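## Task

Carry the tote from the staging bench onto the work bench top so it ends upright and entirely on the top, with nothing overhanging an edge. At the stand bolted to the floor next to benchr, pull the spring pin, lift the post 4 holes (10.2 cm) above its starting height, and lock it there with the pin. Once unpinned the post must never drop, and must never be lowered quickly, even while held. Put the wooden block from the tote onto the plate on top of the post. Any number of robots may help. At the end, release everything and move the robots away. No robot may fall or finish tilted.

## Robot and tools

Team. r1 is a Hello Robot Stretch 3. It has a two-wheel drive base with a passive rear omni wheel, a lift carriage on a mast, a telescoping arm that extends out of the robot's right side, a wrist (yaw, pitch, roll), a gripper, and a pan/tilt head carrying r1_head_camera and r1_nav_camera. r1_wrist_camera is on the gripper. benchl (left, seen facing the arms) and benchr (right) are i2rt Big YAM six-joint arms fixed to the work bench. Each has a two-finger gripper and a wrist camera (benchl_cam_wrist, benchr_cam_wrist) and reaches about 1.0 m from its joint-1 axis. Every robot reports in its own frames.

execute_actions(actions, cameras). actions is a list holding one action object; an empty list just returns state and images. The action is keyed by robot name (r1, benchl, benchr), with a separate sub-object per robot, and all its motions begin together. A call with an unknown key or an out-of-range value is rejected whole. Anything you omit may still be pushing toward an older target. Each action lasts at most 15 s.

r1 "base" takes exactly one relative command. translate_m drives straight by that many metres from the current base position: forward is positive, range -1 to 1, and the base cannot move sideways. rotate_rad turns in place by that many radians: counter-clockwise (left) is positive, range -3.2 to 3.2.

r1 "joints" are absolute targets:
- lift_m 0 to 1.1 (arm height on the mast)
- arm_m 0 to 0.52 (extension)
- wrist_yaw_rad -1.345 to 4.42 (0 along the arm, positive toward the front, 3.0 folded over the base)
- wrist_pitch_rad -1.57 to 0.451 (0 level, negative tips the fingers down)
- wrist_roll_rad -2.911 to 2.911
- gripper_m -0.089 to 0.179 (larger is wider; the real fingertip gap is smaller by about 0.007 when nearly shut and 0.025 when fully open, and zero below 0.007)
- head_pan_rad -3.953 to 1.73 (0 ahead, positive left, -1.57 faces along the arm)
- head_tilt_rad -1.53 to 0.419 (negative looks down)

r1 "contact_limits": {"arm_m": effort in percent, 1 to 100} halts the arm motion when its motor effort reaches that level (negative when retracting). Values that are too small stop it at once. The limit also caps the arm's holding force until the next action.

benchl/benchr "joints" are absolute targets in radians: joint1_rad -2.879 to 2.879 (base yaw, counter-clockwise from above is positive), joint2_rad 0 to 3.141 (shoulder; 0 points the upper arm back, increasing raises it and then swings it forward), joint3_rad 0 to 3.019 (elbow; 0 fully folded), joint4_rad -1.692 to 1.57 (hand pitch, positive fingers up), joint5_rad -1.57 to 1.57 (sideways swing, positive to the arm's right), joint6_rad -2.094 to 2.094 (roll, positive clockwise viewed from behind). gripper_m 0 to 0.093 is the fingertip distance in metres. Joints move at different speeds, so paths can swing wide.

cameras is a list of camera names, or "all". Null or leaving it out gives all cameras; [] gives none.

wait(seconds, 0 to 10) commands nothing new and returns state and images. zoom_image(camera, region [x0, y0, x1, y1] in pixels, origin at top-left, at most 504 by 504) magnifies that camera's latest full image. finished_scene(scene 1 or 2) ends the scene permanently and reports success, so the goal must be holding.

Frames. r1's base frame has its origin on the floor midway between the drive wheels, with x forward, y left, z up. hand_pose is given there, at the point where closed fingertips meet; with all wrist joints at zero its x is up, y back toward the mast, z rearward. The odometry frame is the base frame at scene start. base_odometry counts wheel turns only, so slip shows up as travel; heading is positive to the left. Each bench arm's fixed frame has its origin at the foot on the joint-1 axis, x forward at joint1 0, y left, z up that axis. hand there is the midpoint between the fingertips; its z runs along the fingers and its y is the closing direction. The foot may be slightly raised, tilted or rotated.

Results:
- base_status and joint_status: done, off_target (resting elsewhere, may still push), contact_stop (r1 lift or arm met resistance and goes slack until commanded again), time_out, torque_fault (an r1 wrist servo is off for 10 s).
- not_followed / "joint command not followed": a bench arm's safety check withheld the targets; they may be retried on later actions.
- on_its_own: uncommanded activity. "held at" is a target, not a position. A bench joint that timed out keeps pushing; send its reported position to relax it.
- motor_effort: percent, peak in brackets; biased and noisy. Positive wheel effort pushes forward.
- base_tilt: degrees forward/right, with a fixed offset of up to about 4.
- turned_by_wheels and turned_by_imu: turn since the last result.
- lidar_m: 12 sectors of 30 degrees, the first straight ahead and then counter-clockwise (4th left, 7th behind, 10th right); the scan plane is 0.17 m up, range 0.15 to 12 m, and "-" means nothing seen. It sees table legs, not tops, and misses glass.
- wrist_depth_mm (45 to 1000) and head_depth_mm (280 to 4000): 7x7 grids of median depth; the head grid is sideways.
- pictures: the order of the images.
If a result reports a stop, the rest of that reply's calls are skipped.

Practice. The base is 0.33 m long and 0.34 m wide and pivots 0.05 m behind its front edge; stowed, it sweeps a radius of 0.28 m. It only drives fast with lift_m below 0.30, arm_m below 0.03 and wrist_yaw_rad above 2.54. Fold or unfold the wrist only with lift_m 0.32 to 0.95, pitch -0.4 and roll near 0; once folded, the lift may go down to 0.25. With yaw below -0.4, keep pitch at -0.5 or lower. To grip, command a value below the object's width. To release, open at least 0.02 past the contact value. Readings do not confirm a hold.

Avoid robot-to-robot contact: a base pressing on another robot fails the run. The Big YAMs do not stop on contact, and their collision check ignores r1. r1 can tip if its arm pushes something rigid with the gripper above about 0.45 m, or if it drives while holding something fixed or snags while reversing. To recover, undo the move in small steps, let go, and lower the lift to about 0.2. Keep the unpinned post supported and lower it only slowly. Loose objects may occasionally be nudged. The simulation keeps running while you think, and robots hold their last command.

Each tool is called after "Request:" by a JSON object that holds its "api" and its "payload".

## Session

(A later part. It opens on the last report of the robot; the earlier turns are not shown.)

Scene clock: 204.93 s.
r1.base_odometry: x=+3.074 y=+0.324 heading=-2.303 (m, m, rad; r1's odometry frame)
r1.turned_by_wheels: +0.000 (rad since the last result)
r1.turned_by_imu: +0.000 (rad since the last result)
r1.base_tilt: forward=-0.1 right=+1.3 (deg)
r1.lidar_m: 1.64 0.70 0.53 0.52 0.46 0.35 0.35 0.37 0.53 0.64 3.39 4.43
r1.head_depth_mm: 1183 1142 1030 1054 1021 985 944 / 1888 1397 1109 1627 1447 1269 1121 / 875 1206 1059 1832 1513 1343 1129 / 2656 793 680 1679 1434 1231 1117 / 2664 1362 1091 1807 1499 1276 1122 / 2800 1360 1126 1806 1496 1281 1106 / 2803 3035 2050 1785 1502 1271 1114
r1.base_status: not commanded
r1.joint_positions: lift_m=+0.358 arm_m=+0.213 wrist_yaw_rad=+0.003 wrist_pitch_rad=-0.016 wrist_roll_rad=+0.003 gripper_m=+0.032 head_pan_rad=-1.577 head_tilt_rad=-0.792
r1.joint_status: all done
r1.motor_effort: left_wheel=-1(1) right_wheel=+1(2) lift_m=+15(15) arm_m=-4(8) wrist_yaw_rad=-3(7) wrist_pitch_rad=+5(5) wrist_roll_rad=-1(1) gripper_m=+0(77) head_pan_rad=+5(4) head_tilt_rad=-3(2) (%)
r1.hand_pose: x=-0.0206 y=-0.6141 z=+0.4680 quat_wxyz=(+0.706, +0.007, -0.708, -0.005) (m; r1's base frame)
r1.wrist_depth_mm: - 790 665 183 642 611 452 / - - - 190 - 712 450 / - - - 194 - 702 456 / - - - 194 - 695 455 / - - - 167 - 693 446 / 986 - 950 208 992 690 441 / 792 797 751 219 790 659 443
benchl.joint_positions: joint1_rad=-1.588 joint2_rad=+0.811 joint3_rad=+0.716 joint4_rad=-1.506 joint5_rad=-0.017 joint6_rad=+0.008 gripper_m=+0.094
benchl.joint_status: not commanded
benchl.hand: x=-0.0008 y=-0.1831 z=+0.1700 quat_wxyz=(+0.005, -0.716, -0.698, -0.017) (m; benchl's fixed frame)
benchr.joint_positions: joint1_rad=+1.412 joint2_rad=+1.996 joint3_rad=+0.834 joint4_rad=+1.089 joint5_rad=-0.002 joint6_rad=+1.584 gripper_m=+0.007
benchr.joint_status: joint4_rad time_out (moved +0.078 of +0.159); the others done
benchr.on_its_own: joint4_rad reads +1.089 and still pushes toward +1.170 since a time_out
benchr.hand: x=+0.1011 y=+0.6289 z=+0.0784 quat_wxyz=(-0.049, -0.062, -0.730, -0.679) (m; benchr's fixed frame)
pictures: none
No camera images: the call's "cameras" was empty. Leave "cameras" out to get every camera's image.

Request:
{"api": "execute_actions", "payload": {"actions": [{"r1":{"joints":{"arm_m":0.225}}}], "cameras": []}}

Request:
{"api": "execute_actions", "payload": {"actions": [{"r1":{"joints":{"gripper_m":-0.065}}}], "cameras": []}}

Request:
{"api": "execute_actions", "payload": {"actions": [{"r1":{"joints":{"arm_m":0.208}}}], "cameras": ["r1_wrist_camera"]}}

Request:
{"api": "execute_actions", "payload": {"actions": [{"benchr":{"joints":{"joint2_rad":1.79,"joint3_rad":0.84,"joint4_rad":1.06}}}], "cameras": ["r1_wrist_camera"]}}

Scene clock: 206.47 s.
r1.base_odometry: x=+3.074 y=+0.324 heading=-2.303 (m, m, rad; r1's odometry frame)
r1.turned_by_wheels: +0.000 (rad since the last result)
r1.turned_by_imu: +0.000 (rad since the last result)
r1.base_tilt: forward=+0.0 right=+1.3 (deg)
r1.lidar_m: 1.63 0.70 0.53 0.52 0.46 0.35 0.35 0.37 0.52 0.64 3.40 4.42
r1.head_depth_mm: 1182 1137 1031 1057 1014 977 947 / 1884 1407 1114 1631 1450 1268 1126 / 880 1204 1065 1846 1519 1312 1122 / 2669 797 684 1674 1440 1234 1117 / 2672 1371 1093 1812 1510 1282 1118 / 2816 1367 1127 1801 1492 1279 1114 / 2864 3041 2051 1800 1489 1272 1109
r1.base_status: not commanded
r1.joint_positions: lift_m=+0.358 arm_m=+0.224 wrist_yaw_rad=-0.004 wrist_pitch_rad=-0.018 wrist_roll_rad=+0.003 gripper_m=+0.032 head_pan_rad=-1.577 head_tilt_rad=-0.792
r1.joint_status: all done
r1.motor_effort: left_wheel=-3(3) right_wheel=+4(4) lift_m=+15(15) arm_m=+9(9) wrist_yaw_rad=+3(2) wrist_pitch_rad=+6(6) wrist_roll_rad=-1(1) gripper_m=+0(0) head_pan_rad=+4(4) head_tilt_rad=-3(3) (%)
r1.hand_pose: x=-0.0224 y=-0.6248 z=+0.4674 quat_wxyz=(+0.706, +0.005, -0.708, -0.008) (m; r1's base frame)
r1.wrist_depth_mm: - 784 676 173 660 606 452 / - - - 179 - 706 449 / - - - 182 - 689 443 / - - - 183 - 686 444 / - - - 183 - 694 441 / - - 952 198 - 677 440 / 772 772 779 208 803 652 437
benchl.joint_positions: joint1_rad=-1.588 joint2_rad=+0.811 joint3_rad=+0.716 joint4_rad=-1.506 joint5_rad=-0.017 joint6_rad=+0.008 gripper_m=+0.094
benchl.joint_status: not commanded
benchl.hand: x=-0.0008 y=-0.1831 z=+0.1700 quat_wxyz=(+0.005, -0.716, -0.698, -0.017) (m; benchl's fixed frame)
benchr.joint_positions: joint1_rad=+1.412 joint2_rad=+1.996 joint3_rad=+0.834 joint4_rad=+1.089 joint5_rad=-0.002 joint6_rad=+1.584 gripper_m=+0.007
benchr.joint_status: not commanded
benchr.on_its_own: joint4_rad reads +1.089 and still pushes toward +1.170 since a time_out
benchr.hand: x=+0.1011 y=+0.6289 z=+0.0784 quat_wxyz=(-0.049, -0.062, -0.730, -0.679) (m; benchr's fixed frame)
pictures: none
No camera images: the call's "cameras" was empty. Leave "cameras" out to get every camera's image.

Scene clock: 207.93 s.
r1.base_odometry: x=+3.074 y=+0.324 heading=-2.303 (m, m, rad; r1's odometry frame)
r1.turned_by_wheels: +0.000 (rad since the last result)
r1.turned_by_imu: +0.000 (rad since the last result)
r1.base_tilt: forward=+0.0 right=+1.3 (deg)
r1.lidar_m: 1.63 0.70 0.53 0.52 0.46 0.35 0.35 0.37 0.53 0.64 3.41 4.41
r1.head_depth_mm: 1181 1143 1029 1056 1022 985 948 / 1873 1399 1112 1627 1439 1269 1126 / 876 1204 1059 1835 1518 1317 1123 / 2663 795 681 1658 1467 1237 1120 / 2664 1370 1095 1817 1502 1281 1117 / 2789 1365 1122 1813 1504 1268 1111 / 2817 3074 2031 1796 1494 1273 1112
r1.base_status: not commanded
r1.joint_positions: lift_m=+0.357 arm_m=+0.225 wrist_yaw_rad=+0.002 wrist_pitch_rad=-0.019 wrist_roll_rad=+0.002 gripper_m=-0.064 head_pan_rad=-1.577 head_tilt_rad=-0.792
r1.joint_status: all done
r1.motor_effort: left_wheel=-1(3) right_wheel=-1(4) lift_m=+15(15) arm_m=+4(9) wrist_yaw_rad=-2(5) wrist_pitch_rad=+6(7) wrist_roll_rad=-1(1) gripper_m=-32(99) head_pan_rad=+4(4) head_tilt_rad=-2(3) (%)
r1.hand_pose: x=-0.0209 y=-0.6253 z=+0.4673 quat_wxyz=(+0.707, +0.008, -0.708, -0.006) (m; r1's base frame)
r1.wrist_depth_mm: - - 661 173 647 608 466 / - - - 180 - 710 454 / - - - 182 - 703 450 / - - - 183 - 690 449 / - - - 154 - 685 448 / - - - 197 - 692 444 / 773 771 784 205 795 658 444
benchl.joint_positions: joint1_rad=-1.588 joint2_rad=+0.811 joint3_rad=+0.716 joint4_rad=-1.506 joint5_rad=-0.017 joint6_rad=+0.008 gripper_m=+0.094
benchl.joint_status: not commanded
benchl.hand: x=-0.0008 y=-0.1831 z=+0.1700 quat_wxyz=(+0.005, -0.716, -0.698, -0.017) (m; benchl's fixed frame)
benchr.joint_positions: joint1_rad=+1.412 joint2_rad=+1.996 joint3_rad=+0.834 joint4_rad=+1.089 joint5_rad=-0.002 joint6_rad=+1.584 gripper_m=+0.007
benchr.joint_status: not commanded
benchr.on_its_own: joint4_rad reads +1.089 and still pushes toward +1.170 since a time_out
benchr.hand: x=+0.1011 y=+0.6289 z=+0.0784 quat_wxyz=(-0.049, -0.062, -0.730, -0.679) (m; benchr's fixed frame)
pictures: none
No camera images: the call's "cameras" was empty. Leave "cameras" out to get every camera's image.

Scene clock: 208.97 s.
r1.base_odometry: x=+3.074 y=+0.324 heading=-2.303 (m, m, rad; r1's odometry frame)
r1.turned_by_wheels: +0.000 (rad since the last result)
r1.turned_by_imu: +0.000 (rad since the last result)
r1.base_tilt: forward=-0.1 right=+1.3 (deg)
r1.lidar_m: 1.64 0.70 0.53 0.52 0.46 0.35 0.35 0.37 0.53 0.64 3.41 4.42
r1.head_depth_mm: 1188 1142 1033 1058 1021 983 948 / 1885 1401 1107 1635 1442 1273 1128 / 872 1203 1059 1825 1517 1344 1124 / 2641 651 670 1682 1426 1248 1118 / 2639 1359 1132 1806 1504 1287 1115 / 2814 1355 1125 1825 1492 1271 1109 / 2826 3071 2054 1795 1495 1270 1111
r1.base_status: not commanded
r1.joint_positions: lift_m=+0.357 arm_m=+0.209 wrist_yaw_rad=+0.007 wrist_pitch_rad=-0.016 wrist_roll_rad=+0.002 gripper_m=-0.058 head_pan_rad=-1.577 head_tilt_rad=-0.792
r1.joint_status: all done
r1.on_its_own: gripper_m is held at -0.058, not at your -0.065, by its stall guard, which is still easing
r1.motor_effort: left_wheel=+1(2) right_wheel=-1(4) lift_m=+15(16) arm_m=-8(12) wrist_yaw_rad=-6(6) wrist_pitch_rad=+5(6) wrist_roll_rad=-1(0) gripper_m=-10(33) head_pan_rad=+4(5) head_tilt_rad=-3(3) (%)
r1.hand_pose: x=-0.0195 y=-0.6096 z=+0.4681 quat_wxyz=(+0.707, +0.008, -0.708, -0.003) (m; r1's base frame)
r1.wrist_depth_mm: - 761 654 188 637 614 458 / - - - 193 - 717 467 / - - - 198 - 711 455 / - - - 200 - 711 447 / - - - 168 - 691 453 / - - 994 215 - 700 443 / 769 772 743 223 797 669 442
benchl.joint_positions: joint1_rad=-1.588 joint2_rad=+0.811 joint3_rad=+0.716 joint4_rad=-1.506 joint5_rad=-0.017 joint6_rad=+0.008 gripper_m=+0.094
benchl.joint_status: not commanded
benchl.hand: x=-0.0008 y=-0.1831 z=+0.1700 quat_wxyz=(+0.005, -0.716, -0.698, -0.017) (m; benchl's fixed frame)
benchr.joint_positions: joint1_rad=+1.412 joint2_rad=+1.996 joint3_rad=+0.834 joint4_rad=+1.115 joint5_rad=-0.002 joint6_rad=+1.584 gripper_m=+0.006
benchr.joint_status: not commanded
benchr.on_its_own: joint4_rad reads +1.115 and still pushes toward +1.170 since a time_out
benchr.hand: x=+0.1011 y=+0.6293 z=+0.0848 quat_wxyz=(-0.050, -0.062, -0.721, -0.688) (m; benchr's fixed frame)
pictures: r1_wrist_camera
camera_calibration (this result's frames):
r1_wrist_camera: T_world_to_cam=[[-0.999146, 0.00822121, 0.0404954, -0.0364253], [-0.0378362, 0.21191, -0.976556, 0.615953], [-0.0166099, -0.977255, -0.211418, -0.331173], [0, 0, 0, 1]] pos_world=[-0.0185896, -0.453868, 0.532972]
Images, in order (width x height): r1_wrist_camera 644x364.

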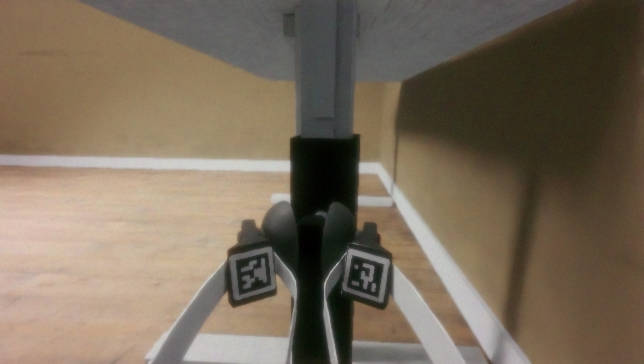

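Scene clock: 209.70 s.
r1.base_odometry: x=+3.074 y=+0.324 heading=-2.303 (m, m, rad; r1's odometry frame)
r1.turned_by_wheels: +0.000 (rad since the last result)
r1.turned_by_imu: +0.000 (rad since the last result)
r1.base_tilt: forward=-0.1 right=+1.4 (deg)
r1.lidar_m: 1.63 0.70 0.53 0.52 0.46 0.35 0.35 0.37 0.53 0.64 3.40 4.42
r1.head_depth_mm: 1183 1135 1032 1058 1021 981 951 / 1874 1400 1110 1632 1445 1268 1131 / 847 1201 1021 1820 1521 1340 1128 / 2632 626 664 1673 1439 1247 1119 / 2665 1361 1133 1815 1509 1277 1119 / 2814 1357 1120 1810 1500 1284 1120 / 2812 3051 2026 1799 1492 1269 1109
r1.base_status: not commanded
r1.joint_positions: lift_m=+0.357 arm_m=+0.209 wrist_yaw_rad=+0.007 wrist_pitch_rad=-0.015 wrist_roll_rad=+0.002 gripper_m=-0.054 head_pan_rad=-1.577 head_tilt_rad=-0.792
r1.joint_status: not commanded
r1.on_its_own: gripper_m is held at -0.055, not at your -0.065, by its stall guard, which is still easing
r1.motor_effort: left_wheel=+0(0) right_wheel=+0(2) lift_m=+15(15) arm_m=-6(8) wrist_yaw_rad=-6(6) wrist_pitch_rad=+5(5) wrist_roll_rad=+0(1) gripper_m=-23(28) head_pan_rad=+4(4) head_tilt_rad=-3(3) (%)
r1.hand_pose: x=-0.0197 y=-0.6095 z=+0.4682 quat_wxyz=(+0.707, +0.008, -0.708, -0.003) (m; r1's base frame)
r1.wrist_depth_mm: - 779 640 188 648 611 465 / - - - 194 - 709 459 / - - - 199 - 709 450 / - - - 199 - 711 453 / - - - 169 - 703 450 / - - - 215 - 691 446 / 782 806 723 224 780 662 449
benchl.joint_positions: joint1_rad=-1.588 joint2_rad=+0.811 joint3_rad=+0.716 joint4_rad=-1.506 joint5_rad=-0.017 joint6_rad=+0.008 gripper_m=+0.094
benchl.joint_status: not commanded
benchl.hand: x=-0.0008 y=-0.1831 z=+0.1700 quat_wxyz=(+0.005, -0.716, -0.698, -0.017) (m; benchl's fixed frame)
benchr.joint_positions: joint1_rad=+1.411 joint2_rad=+1.921 joint3_rad=+0.829 joint4_rad=+1.009 joint5_rad=-0.002 joint6_rad=+1.583 gripper_m=+0.007
benchr.joint_status: all done
benchr.hand: x=+0.1013 y=+0.6288 z=+0.1037 quat_wxyz=(-0.049, -0.062, -0.733, -0.676) (m; benchr's fixed frame)
pictures: r1_wrist_camera
camera_calibration (this result's frames):
r1_wrist_camera: T_world_to_cam=[[-0.999141, 0.00880531, 0.0404997, -0.0362215], [-0.0377225, 0.211593, -0.97663, 0.615852], [-0.017169, -0.977318, -0.211079, -0.331252], [0, 0, 0, 1]] pos_world=[-0.0186462, -0.453729, 0.533006]
Images, in order (width x height): r1_wrist_camera 644x364.

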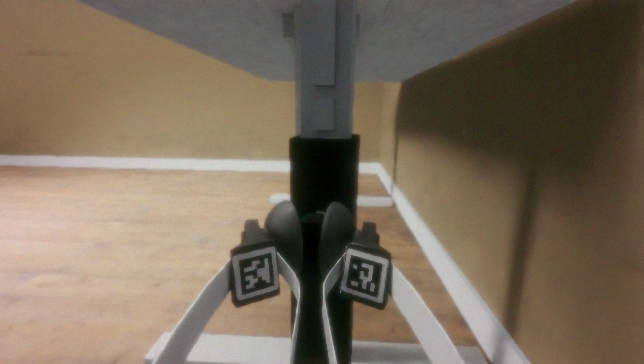

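Request:
{"api": "execute_actions", "payload": {"actions": [{"r1":{"joints":{"gripper_m":0.032}},"benchr":{"joints":{"joint2_rad":1.855,"joint4_rad":1.075}}}], "cameras": []}}

Request:
{"api": "execute_actions", "payload": {"actions": [{"r1":{"joints":{"arm_m":0.225}}}], "cameras": []}}

Request:
{"api": "execute_actions", "payload": {"actions": [{"r1":{"joints":{"gripper_m":-0.065}}}], "cameras": []}}

Request:
{"api": "execute_actions", "payload": {"actions": [{"r1":{"joints":{"arm_m":0.212}}}], "cameras": []}}

Request:
{"api": "execute_actions", "payload": {"actions": [{"benchr":{"joints":{"joint2_rad":1.76,"joint4_rad":1.04}}}], "cameras": ["r1_wrist_camera"]}}

Scene clock: 212.70 s.
r1.base_odometry: x=+3.074 y=+0.324 heading=-2.303 (m, m, rad; r1's odometry frame)
r1.turned_by_wheels: +0.000 (rad since the last result)
r1.turned_by_imu: +0.000 (rad since the last result)
r1.base_tilt: forward=-0.1 right=+1.3 (deg)
r1.lidar_m: 1.63 0.70 0.54 0.52 0.46 0.35 0.35 0.37 0.53 0.64 3.39 4.41
r1.head_depth_mm: 1191 1146 1028 1057 1022 984 946 / 1885 1407 1108 1632 1448 1276 1125 / 848 1200 1018 1832 1515 1350 1125 / 2650 625 666 1665 1431 1256 1119 / 2666 1360 1128 1821 1509 1287 1114 / 2832 1347 1131 1809 1501 1277 1115 / 2852 3074 2047 1806 1492 1272 1108
r1.base_status: not commanded
r1.joint_positions: lift_m=+0.357 arm_m=+0.208 wrist_yaw_rad=+0.003 wrist_pitch_rad=-0.016 wrist_roll_rad=+0.002 gripper_m=+0.032 head_pan_rad=-1.577 head_tilt_rad=-0.792
r1.joint_status: all done
r1.motor_effort: left_wheel=-1(1) right_wheel=+1(1) lift_m=+15(15) arm_m=-3(7) wrist_yaw_rad=-3(5) wrist_pitch_rad=+5(5) wrist_roll_rad=+0(0) gripper_m=+1(78) head_pan_rad=+4(4) head_tilt_rad=-2(3) (%)
r1.hand_pose: x=-0.0206 y=-0.6091 z=+0.4680 quat_wxyz=(+0.707, +0.007, -0.708, -0.005) (m; r1's base frame)
r1.wrist_depth_mm: - 760 653 188 647 605 457 / - - - 195 - 706 448 / - - - 200 - 718 446 / - - - 201 - 703 444 / - - - 171 - 693 448 / - - 991 214 978 690 449 / 769 784 727 227 804 651 439
benchl.joint_positions: joint1_rad=-1.588 joint2_rad=+0.811 joint3_rad=+0.716 joint4_rad=-1.506 joint5_rad=-0.017 joint6_rad=+0.008 gripper_m=+0.094
benchl.joint_status: not commanded
benchl.hand: x=-0.0008 y=-0.1831 z=+0.1700 quat_wxyz=(+0.005, -0.716, -0.698, -0.017) (m; benchl's fixed frame)
benchr.joint_positions: joint1_rad=+1.411 joint2_rad=+1.921 joint3_rad=+0.829 joint4_rad=+1.009 joint5_rad=-0.002 joint6_rad=+1.583 gripper_m=+0.007
benchr.joint_status: joint4_rad time_out (moved +0.000 of +0.066); the others done
benchr.on_its_own: joint4_rad reads +1.009 and still pushes toward +1.075 since a time_out
benchr.hand: x=+0.1013 y=+0.6287 z=+0.1034 quat_wxyz=(-0.049, -0.062, -0.733, -0.676) (m; benchr's fixed frame)
pictures: none
No camera images: the call's "cameras" was empty. Leave "cameras" out to get every camera's image.

not run: a stop came earlier in this reply.

not run: a stop came earlier in this reply.

not run: a stop came earlier in this reply.

not run: a stop came earlier in this reply.

Request:
{"api": "execute_actions", "payload": {"actions": [{"r1":{"joints":{"arm_m":0.225}}}], "cameras": []}}

Request:
{"api": "execute_actions", "payload": {"actions": [{"r1":{"joints":{"gripper_m":-0.065}}}], "cameras": []}}

Request:
{"api": "execute_actions", "payload": {"actions": [{"r1":{"joints":{"arm_m":0.212}}}], "cameras": []}}

Request:
{"api": "execute_actions", "payload": {"actions": [{"benchr":{"joints":{"joint2_rad":1.75}}}], "cameras": ["r1_wrist_camera"]}}

Scene clock: 214.40 s.
r1.base_odometry: x=+3.074 y=+0.324 heading=-2.303 (m, m, rad; r1's odometry frame)
r1.turned_by_wheels: +0.000 (rad since the last result)
r1.turned_by_imu: +0.000 (rad since the last result)
r1.base_tilt: forward=+0.0 right=+1.3 (deg)
r1.lidar_m: 1.64 0.70 0.53 0.52 0.46 0.35 0.35 0.37 0.52 0.64 3.41 4.42
r1.head_depth_mm: 1191 1137 1030 1054 1020 986 947 / 1898 1404 1116 1634 1446 1264 1127 / 849 1208 1018 1823 1520 1323 1126 / 2643 627 663 1674 1447 1235 1124 / 2687 1378 1133 1807 1507 1280 1118 / 2803 1352 1125 1817 1499 1277 1117 / 2826 3059 2036 1804 1495 1269 1110
r1.base_status: not commanded
r1.joint_positions: lift_m=+0.357 arm_m=+0.224 wrist_yaw_rad=-0.004 wrist_pitch_rad=-0.018 wrist_roll_rad=+0.002 gripper_m=+0.032 head_pan_rad=-1.577 head_tilt_rad=-0.792
r1.joint_status: all done
r1.motor_effort: left_wheel=-3(3) right_wheel=+4(4) lift_m=+15(15) arm_m=+9(9) wrist_yaw_rad=+2(3) wrist_pitch_rad=+6(6) wrist_roll_rad=-1(1) gripper_m=+1(0) head_pan_rad=+4(4) head_tilt_rad=-2(2) (%)
r1.hand_pose: x=-0.0224 y=-0.6248 z=+0.4674 quat_wxyz=(+0.707, +0.005, -0.708, -0.008) (m; r1's base frame)
r1.wrist_depth_mm: - 791 665 172 652 599 454 / - - - 179 - 699 451 / - - - 182 - 692 443 / - - - 184 - 687 448 / - - - 183 - 690 445 / - - 949 198 971 684 443 / 779 791 782 208 788 646 437
benchl.joint_positions: joint1_rad=-1.588 joint2_rad=+0.811 joint3_rad=+0.716 joint4_rad=-1.506 joint5_rad=-0.017 joint6_rad=+0.008 gripper_m=+0.094
benchl.joint_status: not commanded
benchl.hand: x=-0.0008 y=-0.1831 z=+0.1700 quat_wxyz=(+0.005, -0.716, -0.698, -0.017) (m; benchl's fixed frame)
benchr.joint_positions: joint1_rad=+1.411 joint2_rad=+1.921 joint3_rad=+0.829 joint4_rad=+1.009 joint5_rad=-0.002 joint6_rad=+1.583 gripper_m=+0.007
benchr.joint_status: not commanded
benchr.on_its_own: joint4_rad reads +1.009 and still pushes toward +1.075 since a time_out
benchr.hand: x=+0.1013 y=+0.6287 z=+0.1034 quat_wxyz=(-0.049, -0.062, -0.733, -0.676) (m; benchr's fixed frame)
pictures: none
No camera images: the call's "cameras" was empty. Leave "cameras" out to get every camera's image.

Scene clock: 215.87 s.
r1.base_odometry: x=+3.074 y=+0.324 heading=-2.303 (m, m, rad; r1's odometry frame)
r1.turned_by_wheels: +0.000 (rad since the last result)
r1.turned_by_imu: +0.000 (rad since the last result)
r1.base_tilt: forward=-0.1 right=+1.3 (deg)
r1.lidar_m: 1.63 0.70 0.53 0.52 0.46 0.35 0.35 0.37 0.53 0.64 3.39 4.41
r1.head_depth_mm: 1187 1139 1029 1057 1022 986 947 / 1885 1397 1116 1638 1439 1269 1125 / 848 1201 1022 1826 1506 1323 1119 / 2637 628 663 1689 1461 1238 1120 / 2653 1370 1140 1811 1498 1281 1111 / 2829 1355 1124 1817 1490 1274 1113 / 2825 3068 2045 1810 1479 1273 1111
r1.base_status: not commanded
r1.joint_positions: lift_m=+0.357 arm_m=+0.225 wrist_yaw_rad=+0.002 wrist_pitch_rad=-0.019 wrist_roll_rad=+0.002 gripper_m=-0.064 head_pan_rad=-1.577 head_tilt_rad=-0.792
r1.joint_status: all done
r1.motor_effort: left_wheel=-1(3) right_wheel=-1(4) lift_m=+15(15) arm_m=+3(9) wrist_yaw_rad=-2(5) wrist_pitch_rad=+6(7) wrist_roll_rad=+0(1) gripper_m=-33(99) head_pan_rad=+4(4) head_tilt_rad=-3(3) (%)
r1.hand_pose: x=-0.0209 y=-0.6253 z=+0.4673 quat_wxyz=(+0.707, +0.008, -0.707, -0.006) (m; r1's base frame)
r1.wrist_depth_mm: - - 657 172 651 615 451 / - - - 179 - 722 454 / - - - 182 - 713 452 / - - - 183 - 694 451 / - - - 154 - 689 445 / - - 982 196 - 693 450 / 775 781 790 206 805 673 441
benchl.joint_positions: joint1_rad=-1.588 joint2_rad=+0.811 joint3_rad=+0.716 joint4_rad=-1.506 joint5_rad=-0.017 joint6_rad=+0.008 gripper_m=+0.094
benchl.joint_status: not commanded
benchl.hand: x=-0.0008 y=-0.1831 z=+0.1700 quat_wxyz=(+0.005, -0.716, -0.698, -0.017) (m; benchl's fixed frame)
benchr.joint_positions: joint1_rad=+1.411 joint2_rad=+1.921 joint3_rad=+0.829 joint4_rad=+1.009 joint5_rad=-0.002 joint6_rad=+1.583 gripper_m=+0.007
benchr.joint_status: not commanded
benchr.on_its_own: joint4_rad reads +1.009 and still pushes toward +1.075 since a time_out
benchr.hand: x=+0.1013 y=+0.6287 z=+0.1034 quat_wxyz=(-0.049, -0.062, -0.733, -0.676) (m; benchr's fixed frame)
pictures: none
No camera images: the call's "cameras" was empty. Leave "cameras" out to get every camera's image.

Scene clock: 216.77 s.
r1.base_odometry: x=+3.074 y=+0.324 heading=-2.303 (m, m, rad; r1's odometry frame)
r1.turned_by_wheels: +0.000 (rad since the last result)
r1.turned_by_imu: +0.000 (rad since the last result)
r1.base_tilt: forward=+0.0 right=+1.4 (deg)
r1.lidar_m: 1.63 0.70 0.53 0.52 0.46 0.35 0.35 0.37 0.53 0.64 3.38 4.41
r1.head_depth_mm: 1184 1136 1034 1056 1027 984 947 / 1889 1392 1109 1636 1438 1273 1132 / 848 1203 1019 1833 1512 1350 1122 / 2627 625 677 1675 1444 1234 1119 / 2657 1367 1128 1817 1503 1285 1114 / 2872 1354 1128 1799 1495 1281 1112 / 2849 3062 2053 1797 1486 1271 1107
r1.base_status: not commanded
r1.joint_positions: lift_m=+0.357 arm_m=+0.213 wrist_yaw_rad=+0.008 wrist_pitch_rad=-0.016 wrist_roll_rad=+0.002 gripper_m=-0.060 head_pan_rad=-1.577 head_tilt_rad=-0.792
r1.joint_status: all done
r1.motor_effort: left_wheel=+2(1) right_wheel=-3(4) lift_m=+15(16) arm_m=-10(13) wrist_yaw_rad=-6(6) wrist_pitch_rad=+5(6) wrist_roll_rad=-1(1) gripper_m=-31(33) head_pan_rad=+5(4) head_tilt_rad=-2(3) (%)
r1.hand_pose: x=-0.0195 y=-0.6139 z=+0.4679 quat_wxyz=(+0.707, +0.009, -0.707, -0.003) (m; r1's base frame)
r1.wrist_depth_mm: - - 671 184 647 624 459 / - - - 189 - 725 457 / - - - 195 - 712 453 / - - - 195 - 709 462 / - - - 162 - 706 455 / 991 - 994 210 - 698 449 / 782 794 730 218 820 664 453
benchl.joint_positions: joint1_rad=-1.588 joint2_rad=+0.811 joint3_rad=+0.716 joint4_rad=-1.506 joint5_rad=-0.017 joint6_rad=+0.008 gripper_m=+0.094
benchl.joint_status: not commanded
benchl.hand: x=-0.0008 y=-0.1831 z=+0.1700 quat_wxyz=(+0.005, -0.716, -0.698, -0.017) (m; benchl's fixed frame)
benchr.joint_positions: joint1_rad=+1.411 joint2_rad=+1.921 joint3_rad=+0.829 joint4_rad=+1.029 joint5_rad=-0.002 joint6_rad=+1.583 gripper_m=+0.007
benchr.joint_status: not commanded
benchr.hand: x=+0.1014 y=+0.6291 z=+0.1082 quat_wxyz=(-0.050, -0.062, -0.726, -0.683) (m; benchr's fixed frame)
pictures: none
No camera images: the call's "cameras" was empty. Leave "cameras" out to get every camera's image.

Scene clock: 217.50 s.
r1.base_odometry: x=+3.074 y=+0.324 heading=-2.303 (m, m, rad; r1's odometry frame)
r1.turned_by_wheels: +0.000 (rad since the last result)
r1.turned_by_imu: +0.000 (rad since the last result)
r1.base_tilt: forward=+0.0 right=+1.4 (deg)
r1.lidar_m: 1.63 0.70 0.53 0.52 0.46 0.35 0.35 0.37 0.53 0.64 3.39 4.40
r1.head_depth_mm: 1190 1142 1035 1055 1022 988 949 / 1885 1397 1111 1630 1456 1260 1127 / 838 1203 1019 1824 1514 1349 1125 / 2616 605 729 1680 1443 1230 1121 / 2677 1360 1127 1817 1514 1281 1116 / 2815 1357 1123 1795 1490 1271 1109 / 2826 3069 2034 1805 1488 1269 1108
r1.base_status: not commanded
r1.joint_positions: lift_m=+0.357 arm_m=+0.213 wrist_yaw_rad=+0.007 wrist_pitch_rad=-0.016 wrist_roll_rad=+0.002 gripper_m=-0.056 head_pan_rad=-1.577 head_tilt_rad=-0.792
r1.joint_status: not commanded
r1.on_its_own: gripper_m is held at -0.055, not at your -0.065, by its stall guard, which is still easing
r1.motor_effort: left_wheel=+1(2) right_wheel=-2(3) lift_m=+15(15) arm_m=-9(11) wrist_yaw_rad=-6(6) wrist_pitch_rad=+5(5) wrist_roll_rad=-1(0) gripper_m=-4(31) head_pan_rad=+4(4) head_tilt_rad=-2(3) (%)
r1.hand_pose: x=-0.0196 y=-0.6137 z=+0.4680 quat_wxyz=(+0.707, +0.009, -0.707, -0.003) (m; r1's base frame)
r1.wrist_depth_mm: - - 661 186 643 617 457 / - - - 190 - 731 448 / - - - 194 - 730 454 / - - - 195 - 719 452 / - - - 165 - 697 447 / 981 - - 210 - 698 441 / 797 802 736 219 802 648 448
benchl.joint_positions: joint1_rad=-1.588 joint2_rad=+0.811 joint3_rad=+0.716 joint4_rad=-1.506 joint5_rad=-0.017 joint6_rad=+0.008 gripper_m=+0.094
benchl.joint_status: not commanded
benchl.hand: x=-0.0008 y=-0.1831 z=+0.1700 quat_wxyz=(+0.005, -0.716, -0.698, -0.017) (m; benchl's fixed frame)
benchr.joint_positions: joint1_rad=+1.411 joint2_rad=+1.878 joint3_rad=+0.827 joint4_rad=+1.012 joint5_rad=-0.001 joint6_rad=+1.584 gripper_m=+0.006
benchr.joint_status: all done
benchr.hand: x=+0.1016 y=+0.6285 z=+0.1295 quat_wxyz=(-0.050, -0.062, -0.718, -0.691) (m; benchr's fixed frame)
pictures: r1_wrist_camera
camera_calibration (this result's frames):
r1_wrist_camera: T_world_to_cam=[[-0.99913, 0.00829071, 0.0408757, -0.036546], [-0.03819, 0.212097, -0.976502, 0.616847], [-0.0167655, -0.977213, -0.211596, -0.335063], [0, 0, 0, 1]] pos_world=[-0.0185743, -0.457956, 0.532949]
Images, in order (width x height): r1_wrist_camera 644x364.

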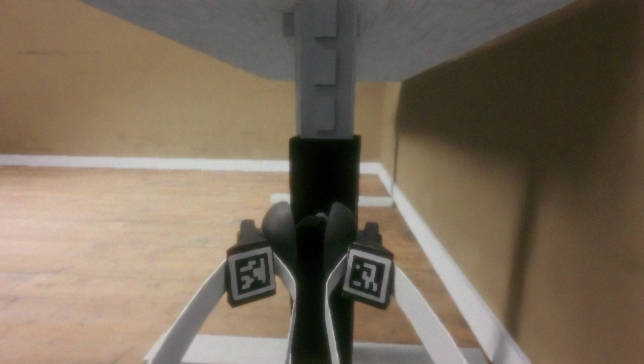

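Hole 3. Once more.

Request:
{"api": "execute_actions", "payload": {"actions": [{"r1":{"joints":{"gripper_m":0.032}},"benchr":{"joints":{"joint2_rad":1.80}}}], "cameras": []}}

Request:
{"api": "execute_actions", "payload": {"actions": [{"r1":{"joints":{"arm_m":0.225}}}], "cameras": []}}

Request:
{"api": "execute_actions", "payload": {"actions": [{"r1":{"joints":{"gripper_m":-0.065}}}], "cameras": []}}

Request:
{"api": "execute_actions", "payload": {"actions": [{"r1":{"joints":{"arm_m":0.212}}}], "cameras": []}}

Request:
{"api": "execute_actions", "payload": {"actions": [{"benchr":{"joints":{"joint2_rad":1.70,"joint4_rad":1.02}}}], "cameras": ["r1_wrist_camera"]}}

Scene clock: 219.73 s.
r1.base_odometry: x=+3.074 y=+0.324 heading=-2.303 (m, m, rad; r1's odometry frame)
r1.turned_by_wheels: +0.000 (rad since the last result)
r1.turned_by_imu: +0.000 (rad since the last result)
r1.base_tilt: forward=+0.0 right=+1.3 (deg)
r1.lidar_m: 1.63 0.70 0.53 0.52 0.46 0.35 0.35 0.37 0.53 0.64 3.40 4.42
r1.head_depth_mm: 1186 1145 1033 1054 1024 985 949 / 1878 1402 1109 1632 1441 1271 1123 / 837 1203 1023 1830 1524 1344 1120 / 2647 607 731 1681 1436 1233 1114 / 2668 1369 1128 1816 1504 1282 1118 / 2827 1352 1127 1812 1500 1269 1112 / 2865 3036 2030 1793 1499 1273 1112
r1.base_status: not commanded
r1.joint_positions: lift_m=+0.357 arm_m=+0.212 wrist_yaw_rad=+0.003 wrist_pitch_rad=-0.016 wrist_roll_rad=+0.002 gripper_m=+0.032 head_pan_rad=-1.577 head_tilt_rad=-0.792
r1.joint_status: all done
r1.motor_effort: left_wheel=-1(1) right_wheel=+2(2) lift_m=+15(15) arm_m=-3(8) wrist_yaw_rad=-3(6) wrist_pitch_rad=+5(5) wrist_roll_rad=+0(1) gripper_m=+0(76) head_pan_rad=+4(4) head_tilt_rad=-2(2) (%)
r1.hand_pose: x=-0.0206 y=-0.6131 z=+0.4680 quat_wxyz=(+0.707, +0.007, -0.707, -0.005) (m; r1's base frame)
r1.wrist_depth_mm: - 763 654 186 636 626 458 / - - - 190 - 714 451 / - - - 195 - 717 453 / - - - 197 - 697 445 / - - - 168 - 680 445 / - - 953 209 974 687 450 / 764 785 733 220 791 648 442
benchl.joint_positions: joint1_rad=-1.588 joint2_rad=+0.811 joint3_rad=+0.716 joint4_rad=-1.506 joint5_rad=-0.017 joint6_rad=+0.008 gripper_m=+0.094
benchl.joint_status: not commanded
benchl.hand: x=-0.0008 y=-0.1831 z=+0.1700 quat_wxyz=(+0.005, -0.716, -0.698, -0.017) (m; benchl's fixed frame)
benchr.joint_positions: joint1_rad=+1.411 joint2_rad=+1.878 joint3_rad=+0.827 joint4_rad=+1.012 joint5_rad=-0.001 joint6_rad=+1.584 gripper_m=+0.006
benchr.joint_status: all done
benchr.hand: x=+0.1016 y=+0.6285 z=+0.1295 quat_wxyz=(-0.050, -0.062, -0.718, -0.691) (m; benchr's fixed frame)
pictures: none
No camera images: the call's "cameras" was empty. Leave "cameras" out to get every camera's image.

Scene clock: 220.63 s.
r1.base_odometry: x=+3.074 y=+0.324 heading=-2.303 (m, m, rad; r1's odometry frame)
r1.turned_by_wheels: +0.000 (rad since the last result)
r1.turned_by_imu: +0.000 (rad since the last result)
r1.base_tilt: forward=-0.1 right=+1.2 (deg)
r1.lidar_m: 1.64 0.70 0.54 0.52 0.46 0.35 0.35 0.37 0.53 0.64 3.41 4.41
r1.head_depth_mm: 1185 1139 1031 1060 1019 985 952 / 1894 1397 1108 1637 1442 1272 1131 / 841 1208 1024 1828 1506 1317 1123 / 2658 606 730 1683 1435 1231 1117 / 2671 1368 1131 1806 1500 1278 1117 / 2795 1355 1125 1801 1501 1271 1113 / 2839 3079 2044 1796 1487 1275 1110
r1.base_status: not commanded
r1.joint_positions: lift_m=+0.357 arm_m=+0.224 wrist_yaw_rad=-0.004 wrist_pitch_rad=-0.018 wrist_roll_rad=+0.002 gripper_m=+0.032 head_pan_rad=-1.577 head_tilt_rad=-0.792
r1.joint_status: all done
r1.motor_effort: left_wheel=-3(3) right_wheel=+4(4) lift_m=+15(15) arm_m=+9(8) wrist_yaw_rad=+3(3) wrist_pitch_rad=+6(6) wrist_roll_rad=+0(1) gripper_m=+0(1) head_pan_rad=+4(4) head_tilt_rad=-3(2) (%)
r1.hand_pose: x=-0.0224 y=-0.6248 z=+0.4674 quat_wxyz=(+0.707, +0.005, -0.707, -0.008) (m; r1's base frame)
r1.wrist_depth_mm: - 781 663 172 653 607 453 / - - - 179 - 692 451 / - - - 182 - 697 447 / - - - 183 - 687 445 / - - - 184 - 698 444 / 996 998 940 198 - 678 441 / 768 775 780 207 793 666 438
benchl.joint_positions: joint1_rad=-1.588 joint2_rad=+0.811 joint3_rad=+0.716 joint4_rad=-1.506 joint5_rad=-0.017 joint6_rad=+0.008 gripper_m=+0.094
benchl.joint_status: not commanded
benchl.hand: x=-0.0008 y=-0.1831 z=+0.1700 quat_wxyz=(+0.005, -0.716, -0.698, -0.017) (m; benchl's fixed frame)
benchr.joint_positions: joint1_rad=+1.411 joint2_rad=+1.878 joint3_rad=+0.827 joint4_rad=+1.012 joint5_rad=-0.001 joint6_rad=+1.584 gripper_m=+0.006
benchr.joint_status: not commanded
benchr.hand: x=+0.1016 y=+0.6285 z=+0.1295 quat_wxyz=(-0.050, -0.062, -0.718, -0.691) (m; benchr's fixed frame)
pictures: none
No camera images: the call's "cameras" was empty. Leave "cameras" out to get every camera's image.

Scene clock: 222.10 s.
r1.base_odometry: x=+3.074 y=+0.324 heading=-2.303 (m, m, rad; r1's odometry frame)
r1.turned_by_wheels: +0.000 (rad since the last result)
r1.turned_by_imu: +0.000 (rad since the last result)
r1.base_tilt: forward=+0.0 right=+1.3 (deg)
r1.lidar_m: 1.64 0.70 0.53 0.52 0.46 0.35 0.35 0.37 0.53 0.64 3.40 4.42
r1.head_depth_mm: 1186 1141 1034 1058 1025 981 952 / 1887 1395 1110 1636 1448 1263 1127 / 839 1199 1021 1843 1523 1323 1117 / 2658 606 731 1673 1471 1228 1125 / 2645 1371 1128 1803 1504 1279 1110 / 2808 1350 1125 1813 1494 1281 1113 / 2835 3054 2028 1796 1495 1279 1111
r1.base_status: not commanded
r1.joint_positions: lift_m=+0.357 arm_m=+0.225 wrist_yaw_rad=+0.002 wrist_pitch_rad=-0.019 wrist_roll_rad=+0.001 gripper_m=-0.064 head_pan_rad=-1.577 head_tilt_rad=-0.793
r1.joint_status: all done
r1.motor_effort: left_wheel=-1(3) right_wheel=-1(4) lift_m=+15(15) arm_m=+4(9) wrist_yaw_rad=-2(5) wrist_pitch_rad=+6(6) wrist_roll_rad=+0(0) gripper_m=-33(99) head_pan_rad=+4(4) head_tilt_rad=-3(2) (%)
r1.hand_pose: x=-0.0209 y=-0.6253 z=+0.4673 quat_wxyz=(+0.707, +0.008, -0.707, -0.006) (m; r1's base frame)
r1.wrist_depth_mm: - - 680 173 650 608 461 / - - - 177 - 697 450 / - - - 183 - 710 452 / - - - 183 - 695 452 / - - - 154 - 689 451 / - - 963 198 - 688 442 / 779 782 793 207 787 659 443
benchl.joint_positions: joint1_rad=-1.588 joint2_rad=+0.811 joint3_rad=+0.716 joint4_rad=-1.506 joint5_rad=-0.017 joint6_rad=+0.008 gripper_m=+0.094
benchl.joint_status: not commanded
benchl.hand: x=-0.0008 y=-0.1831 z=+0.1700 quat_wxyz=(+0.005, -0.716, -0.698, -0.017) (m; benchl's fixed frame)
benchr.joint_positions: joint1_rad=+1.411 joint2_rad=+1.878 joint3_rad=+0.827 joint4_rad=+1.012 joint5_rad=-0.001 joint6_rad=+1.584 gripper_m=+0.006
benchr.joint_status: not commanded
benchr.hand: x=+0.1016 y=+0.6285 z=+0.1295 quat_wxyz=(-0.050, -0.062, -0.718, -0.691) (m; benchr's fixed frame)
pictures: none
No camera images: the call's "cameras" was empty. Leave "cameras" out to get every camera's image.

Scene clock: 223.00 s.
r1.base_odometry: x=+3.074 y=+0.324 heading=-2.303 (m, m, rad; r1's odometry frame)
r1.turned_by_wheels: +0.000 (rad since the last result)
r1.turned_by_imu: +0.000 (rad since the last result)
r1.base_tilt: forward=+0.0 right=+1.4 (deg)
r1.lidar_m: 1.64 0.70 0.53 0.52 0.46 0.35 0.35 0.37 0.53 0.64 3.40 4.39
r1.head_depth_mm: 1184 1142 1030 1058 1023 982 950 / 1887 1392 1104 1626 1453 1269 1122 / 835 1203 1016 1827 1516 1343 1118 / 2646 598 744 1667 1442 1233 1119 / 2673 1363 1134 1811 1503 1284 1119 / 2810 1358 1119 1795 1486 1277 1112 / 2849 3041 2042 1780 1485 1274 1105
r1.base_status: not commanded
r1.joint_positions: lift_m=+0.357 arm_m=+0.213 wrist_yaw_rad=+0.008 wrist_pitch_rad=-0.016 wrist_roll_rad=+0.001 gripper_m=-0.060 head_pan_rad=-1.577 head_tilt_rad=-0.793
r1.joint_status: all done
r1.motor_effort: left_wheel=+1(1) right_wheel=-3(4) lift_m=+15(15) arm_m=-10(10) wrist_yaw_rad=-6(6) wrist_pitch_rad=+5(6) wrist_roll_rad=-1(0) gripper_m=-30(33) head_pan_rad=+4(4) head_tilt_rad=-2(2) (%)
r1.hand_pose: x=-0.0195 y=-0.6139 z=+0.4679 quat_wxyz=(+0.707, +0.009, -0.707, -0.003) (m; r1's base frame)
r1.wrist_depth_mm: - - 680 185 657 622 461 / - - - 190 - 699 461 / - - - 194 - 725 451 / - - - 195 - 715 457 / - - - 162 - 696 451 / - - 987 211 - 696 450 / 792 783 730 218 802 661 450
benchl.joint_positions: joint1_rad=-1.588 joint2_rad=+0.811 joint3_rad=+0.716 joint4_rad=-1.506 joint5_rad=-0.017 joint6_rad=+0.008 gripper_m=+0.094
benchl.joint_status: not commanded
benchl.hand: x=-0.0008 y=-0.1831 z=+0.1700 quat_wxyz=(+0.005, -0.716, -0.698, -0.017) (m; benchl's fixed frame)
benchr.joint_positions: joint1_rad=+1.411 joint2_rad=+1.878 joint3_rad=+0.827 joint4_rad=+1.018 joint5_rad=-0.001 joint6_rad=+1.584 gripper_m=+0.006
benchr.joint_status: not commanded
benchr.hand: x=+0.1016 y=+0.6286 z=+0.1313 quat_wxyz=(-0.050, -0.062, -0.716, -0.694) (m; benchr's fixed frame)
pictures: none
No camera images: the call's "cameras" was empty. Leave "cameras" out to get every camera's image.

Scene clock: 223.73 s.
r1.base_odometry: x=+3.074 y=+0.324 heading=-2.303 (m, m, rad; r1's odometry frame)
r1.turned_by_wheels: +0.000 (rad since the last result)
r1.turned_by_imu: +0.000 (rad since the last result)
r1.base_tilt: forward=+0.0 right=+1.3 (deg)
r1.lidar_m: 1.64 0.70 0.53 0.52 0.46 0.35 0.35 0.37 0.53 0.64 3.40 4.39
r1.head_depth_mm: 1185 1141 1030 1063 1020 984 947 / 1884 1387 1109 1636 1446 1266 1128 / 826 1204 1056 1823 1508 1341 1122 / 2670 601 768 1666 1441 1235 1117 / 2646 1360 1086 1819 1500 1294 1115 / 2847 1355 1127 1808 1494 1279 1115 / 2842 3037 2052 1789 1484 1270 1108
r1.base_status: not commanded
r1.joint_positions: lift_m=+0.357 arm_m=+0.213 wrist_yaw_rad=+0.008 wrist_pitch_rad=-0.016 wrist_roll_rad=+0.001 gripper_m=-0.056 head_pan_rad=-1.577 head_tilt_rad=-0.793
r1.joint_status: not commanded
r1.on_its_own: gripper_m is held at -0.055, not at your -0.065, by its stall guard, which is still easing
r1.motor_effort: left_wheel=+1(2) right_wheel=-3(3) lift_m=+15(16) arm_m=-9(10) wrist_yaw_rad=-6(6) wrist_pitch_rad=+5(5) wrist_roll_rad=+0(0) gripper_m=-6(31) head_pan_rad=+4(4) head_tilt_rad=-2(3) (%)
r1.hand_pose: x=-0.0195 y=-0.6137 z=+0.4680 quat_wxyz=(+0.707, +0.009, -0.707, -0.003) (m; r1's base frame)
r1.wrist_depth_mm: - - 652 186 649 629 457 / - - - 189 - 708 454 / - - - 194 - 698 447 / - - - 195 - 694 460 / - - - 162 - 693 453 / - - - 209 - 706 444 / 774 778 731 218 787 665 443
benchl.joint_positions: joint1_rad=-1.588 joint2_rad=+0.811 joint3_rad=+0.716 joint4_rad=-1.506 joint5_rad=-0.017 joint6_rad=+0.008 gripper_m=+0.094
benchl.joint_status: not commanded
benchl.hand: x=-0.0008 y=-0.1831 z=+0.1700 quat_wxyz=(+0.005, -0.716, -0.698, -0.017) (m; benchl's fixed frame)
benchr.joint_positions: joint1_rad=+1.411 joint2_rad=+1.820 joint3_rad=+0.827 joint4_rad=+0.963 joint5_rad=-0.001 joint6_rad=+1.584 gripper_m=+0.006
benchr.joint_status: joint4_rad off_target (ended at +0.964, target +1.020); the others done
benchr.hand: x=+0.1017 y=+0.6275 z=+0.1536 quat_wxyz=(-0.051, -0.062, -0.715, -0.695) (m; benchr's fixed frame)
pictures: r1_wrist_camera
camera_calibration (this result's frames):
r1_wrist_camera: T_world_to_cam=[[-0.999117, 0.00813445, 0.0412197, -0.0367636], [-0.0385562, 0.212274, -0.976449, 0.616885], [-0.0166927, -0.977176, -0.211773, -0.33501], [0, 0, 0, 1]] pos_world=[-0.0185386, -0.458013, 0.532926]
Images, in order (width x height): r1_wrist_camera 644x364.

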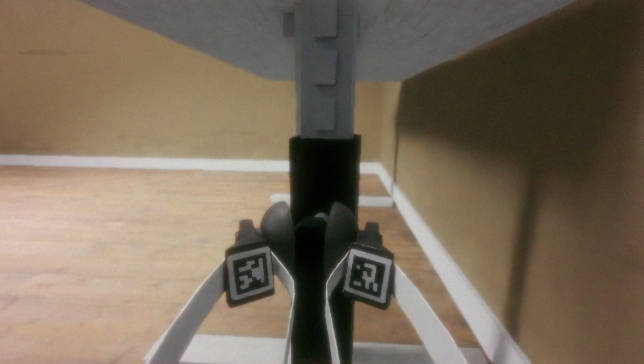

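Release the knob, ease load, verify lock.

Request:
{"api": "execute_actions", "payload": {"actions": [{"r1":{"joints":{"gripper_m":0.05}},"benchr":{"joints":{"joint2_rad":1.76,"joint4_rad":1.0}}}], "cameras": []}}

Request:
{"api": "execute_actions", "payload": {"actions": [{"r1":{"joints":{"arm_m":0.01,"wrist_pitch_rad":-0.4}},"benchr":{"joints":{"joint2_rad":1.84,"joint4_rad":0.98}}}], "cameras": ["r1_head_camera"]}}

Scene clock: 225.90 s.
r1.base_odometry: x=+3.074 y=+0.324 heading=-2.303 (m, m, rad; r1's odometry frame)
r1.turned_by_wheels: +0.000 (rad since the last result)
r1.turned_by_imu: +0.000 (rad since the last result)
r1.base_tilt: forward=-0.1 right=+1.3 (deg)
r1.lidar_m: 1.64 0.70 0.53 0.52 0.46 0.35 0.35 0.37 0.52 0.64 3.41 4.41
r1.head_depth_mm: 1184 1140 1024 1054 1017 980 951 / 1874 1401 1110 1633 1444 1266 1126 / 829 1198 1059 1830 1524 1338 1122 / 2661 602 768 1676 1416 1237 1122 / 2662 1364 1093 1835 1510 1278 1110 / 2827 1355 1125 1804 1497 1280 1114 / 2834 3018 2058 1793 1493 1277 1108
r1.base_status: not commanded
r1.joint_positions: lift_m=+0.357 arm_m=+0.212 wrist_yaw_rad=+0.003 wrist_pitch_rad=-0.016 wrist_roll_rad=+0.001 gripper_m=+0.050 head_pan_rad=-1.577 head_tilt_rad=-0.793
r1.joint_status: all done
r1.motor_effort: left_wheel=-1(1) right_wheel=+1(3) lift_m=+15(15) arm_m=-4(9) wrist_yaw_rad=-3(6) wrist_pitch_rad=+5(5) wrist_roll_rad=+0(0) gripper_m=+1(79) head_pan_rad=+4(4) head_tilt_rad=-2(2) (%)
r1.hand_pose: x=-0.0206 y=-0.6131 z=+0.4680 quat_wxyz=(+0.707, +0.007, -0.707, -0.005) (m; r1's base frame)
r1.wrist_depth_mm: - 765 662 186 650 611 458 / - - - 191 - 715 449 / - - - 195 - 705 449 / - - - 196 - 712 446 / - - - 197 - 689 449 / - 999 920 210 958 671 442 / 763 777 728 220 794 639 444
benchl.joint_positions: joint1_rad=-1.588 joint2_rad=+0.811 joint3_rad=+0.716 joint4_rad=-1.506 joint5_rad=-0.017 joint6_rad=+0.008 gripper_m=+0.094
benchl.joint_status: not commanded
benchl.hand: x=-0.0008 y=-0.1831 z=+0.1700 quat_wxyz=(+0.005, -0.716, -0.698, -0.017) (m; benchl's fixed frame)
benchr.joint_positions: joint1_rad=+1.411 joint2_rad=+1.820 joint3_rad=+0.827 joint4_rad=+0.961 joint5_rad=-0.001 joint6_rad=+1.584 gripper_m=+0.006
benchr.joint_status: all done
benchr.hand: x=+0.1017 y=+0.6274 z=+0.1530 quat_wxyz=(-0.050, -0.062, -0.715, -0.694) (m; benchr's fixed frame)
pictures: none
No camera images: the call's "cameras" was empty. Leave "cameras" out to get every camera's image.

Scene clock: 228.63 s.
r1.base_odometry: x=+3.074 y=+0.324 heading=-2.303 (m, m, rad; r1's odometry frame)
r1.turned_by_wheels: +0.000 (rad since the last result)
r1.turned_by_imu: +0.000 (rad since the last result)
r1.base_tilt: forward=+0.0 right=+1.3 (deg)
r1.lidar_m: 1.64 0.70 0.53 0.52 0.46 0.35 0.35 0.37 0.53 0.64 3.41 4.41
r1.head_depth_mm: 1182 1136 1026 1058 1021 981 946 / 1888 1393 1112 1628 1451 1265 1131 / 832 1205 1055 1834 1509 1295 1143 / 2651 599 771 1668 1445 1281 1173 / 2672 1370 1090 1808 1497 1282 1114 / 2845 1361 1131 1808 1489 1282 1114 / 2864 3085 2030 1795 1486 1271 1109
r1.base_status: not commanded
r1.joint_positions: lift_m=+0.357 arm_m=+0.010 wrist_yaw_rad=+0.002 wrist_pitch_rad=-0.414 wrist_roll_rad=+0.001 gripper_m=+0.050 head_pan_rad=-1.577 head_tilt_rad=-0.793
r1.joint_status: all done
r1.motor_effort: left_wheel=-1(1) right_wheel=+2(1) lift_m=+15(15) arm_m=-3(4) wrist_yaw_rad=-1(3) wrist_pitch_rad=+5(7) wrist_roll_rad=-1(1) gripper_m=+0(1) head_pan_rad=+5(4) head_tilt_rad=-3(2) (%)
r1.hand_pose: x=-0.0211 y=-0.3802 z=+0.3711 quat_wxyz=(+0.692, +0.146, -0.692, -0.145) (m; r1's base frame)
r1.wrist_depth_mm: - - - - - 684 442 / - - - - - 677 441 / - - - 922 - 662 428 / 839 859 847 853 898 659 432 / 683 687 726 661 744 614 416 / 578 589 562 575 620 572 418 / 503 504 506 515 526 522 413
benchl.joint_positions: joint1_rad=-1.588 joint2_rad=+0.811 joint3_rad=+0.716 joint4_rad=-1.506 joint5_rad=-0.017 joint6_rad=+0.008 gripper_m=+0.094
benchl.joint_status: not commanded
benchl.hand: x=-0.0008 y=-0.1831 z=+0.1700 quat_wxyz=(+0.005, -0.716, -0.698, -0.017) (m; benchl's fixed frame)
benchr.joint_positions: joint1_rad=+1.411 joint2_rad=+1.830 joint3_rad=+0.828 joint4_rad=+0.967 joint5_rad=-0.001 joint6_rad=+1.584 gripper_m=+0.006
benchr.joint_status: all done
benchr.hand: x=+0.1017 y=+0.6279 z=+0.1487 quat_wxyz=(-0.050, -0.062, -0.717, -0.693) (m; benchr's fixed frame)
pictures: r1_head_camera (sideways: a quarter turn clockwise sets it upright)
camera_calibration (this result's frames):
r1_head_camera: T_world_to_cam=[[-0.0182104, 0.710799, -0.703159, 0.932565], [0.998585, -0.0222072, -0.0483099, 0.0612258], [-0.0499538, -0.703044, -0.70939, 0.876002], [0, 0, 0, 1]] pos_world=[-0.000397224, -0.0456387, 1.28013]
Images, in order (width x height): r1_head_camera 896x504.

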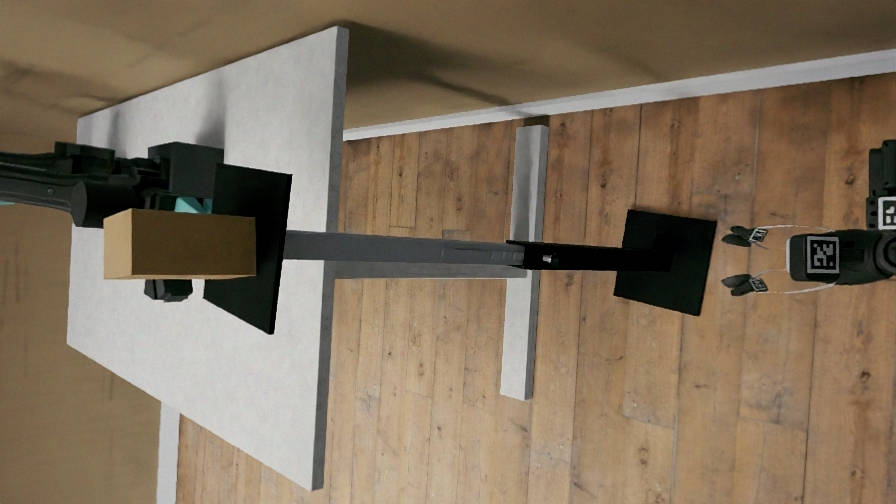

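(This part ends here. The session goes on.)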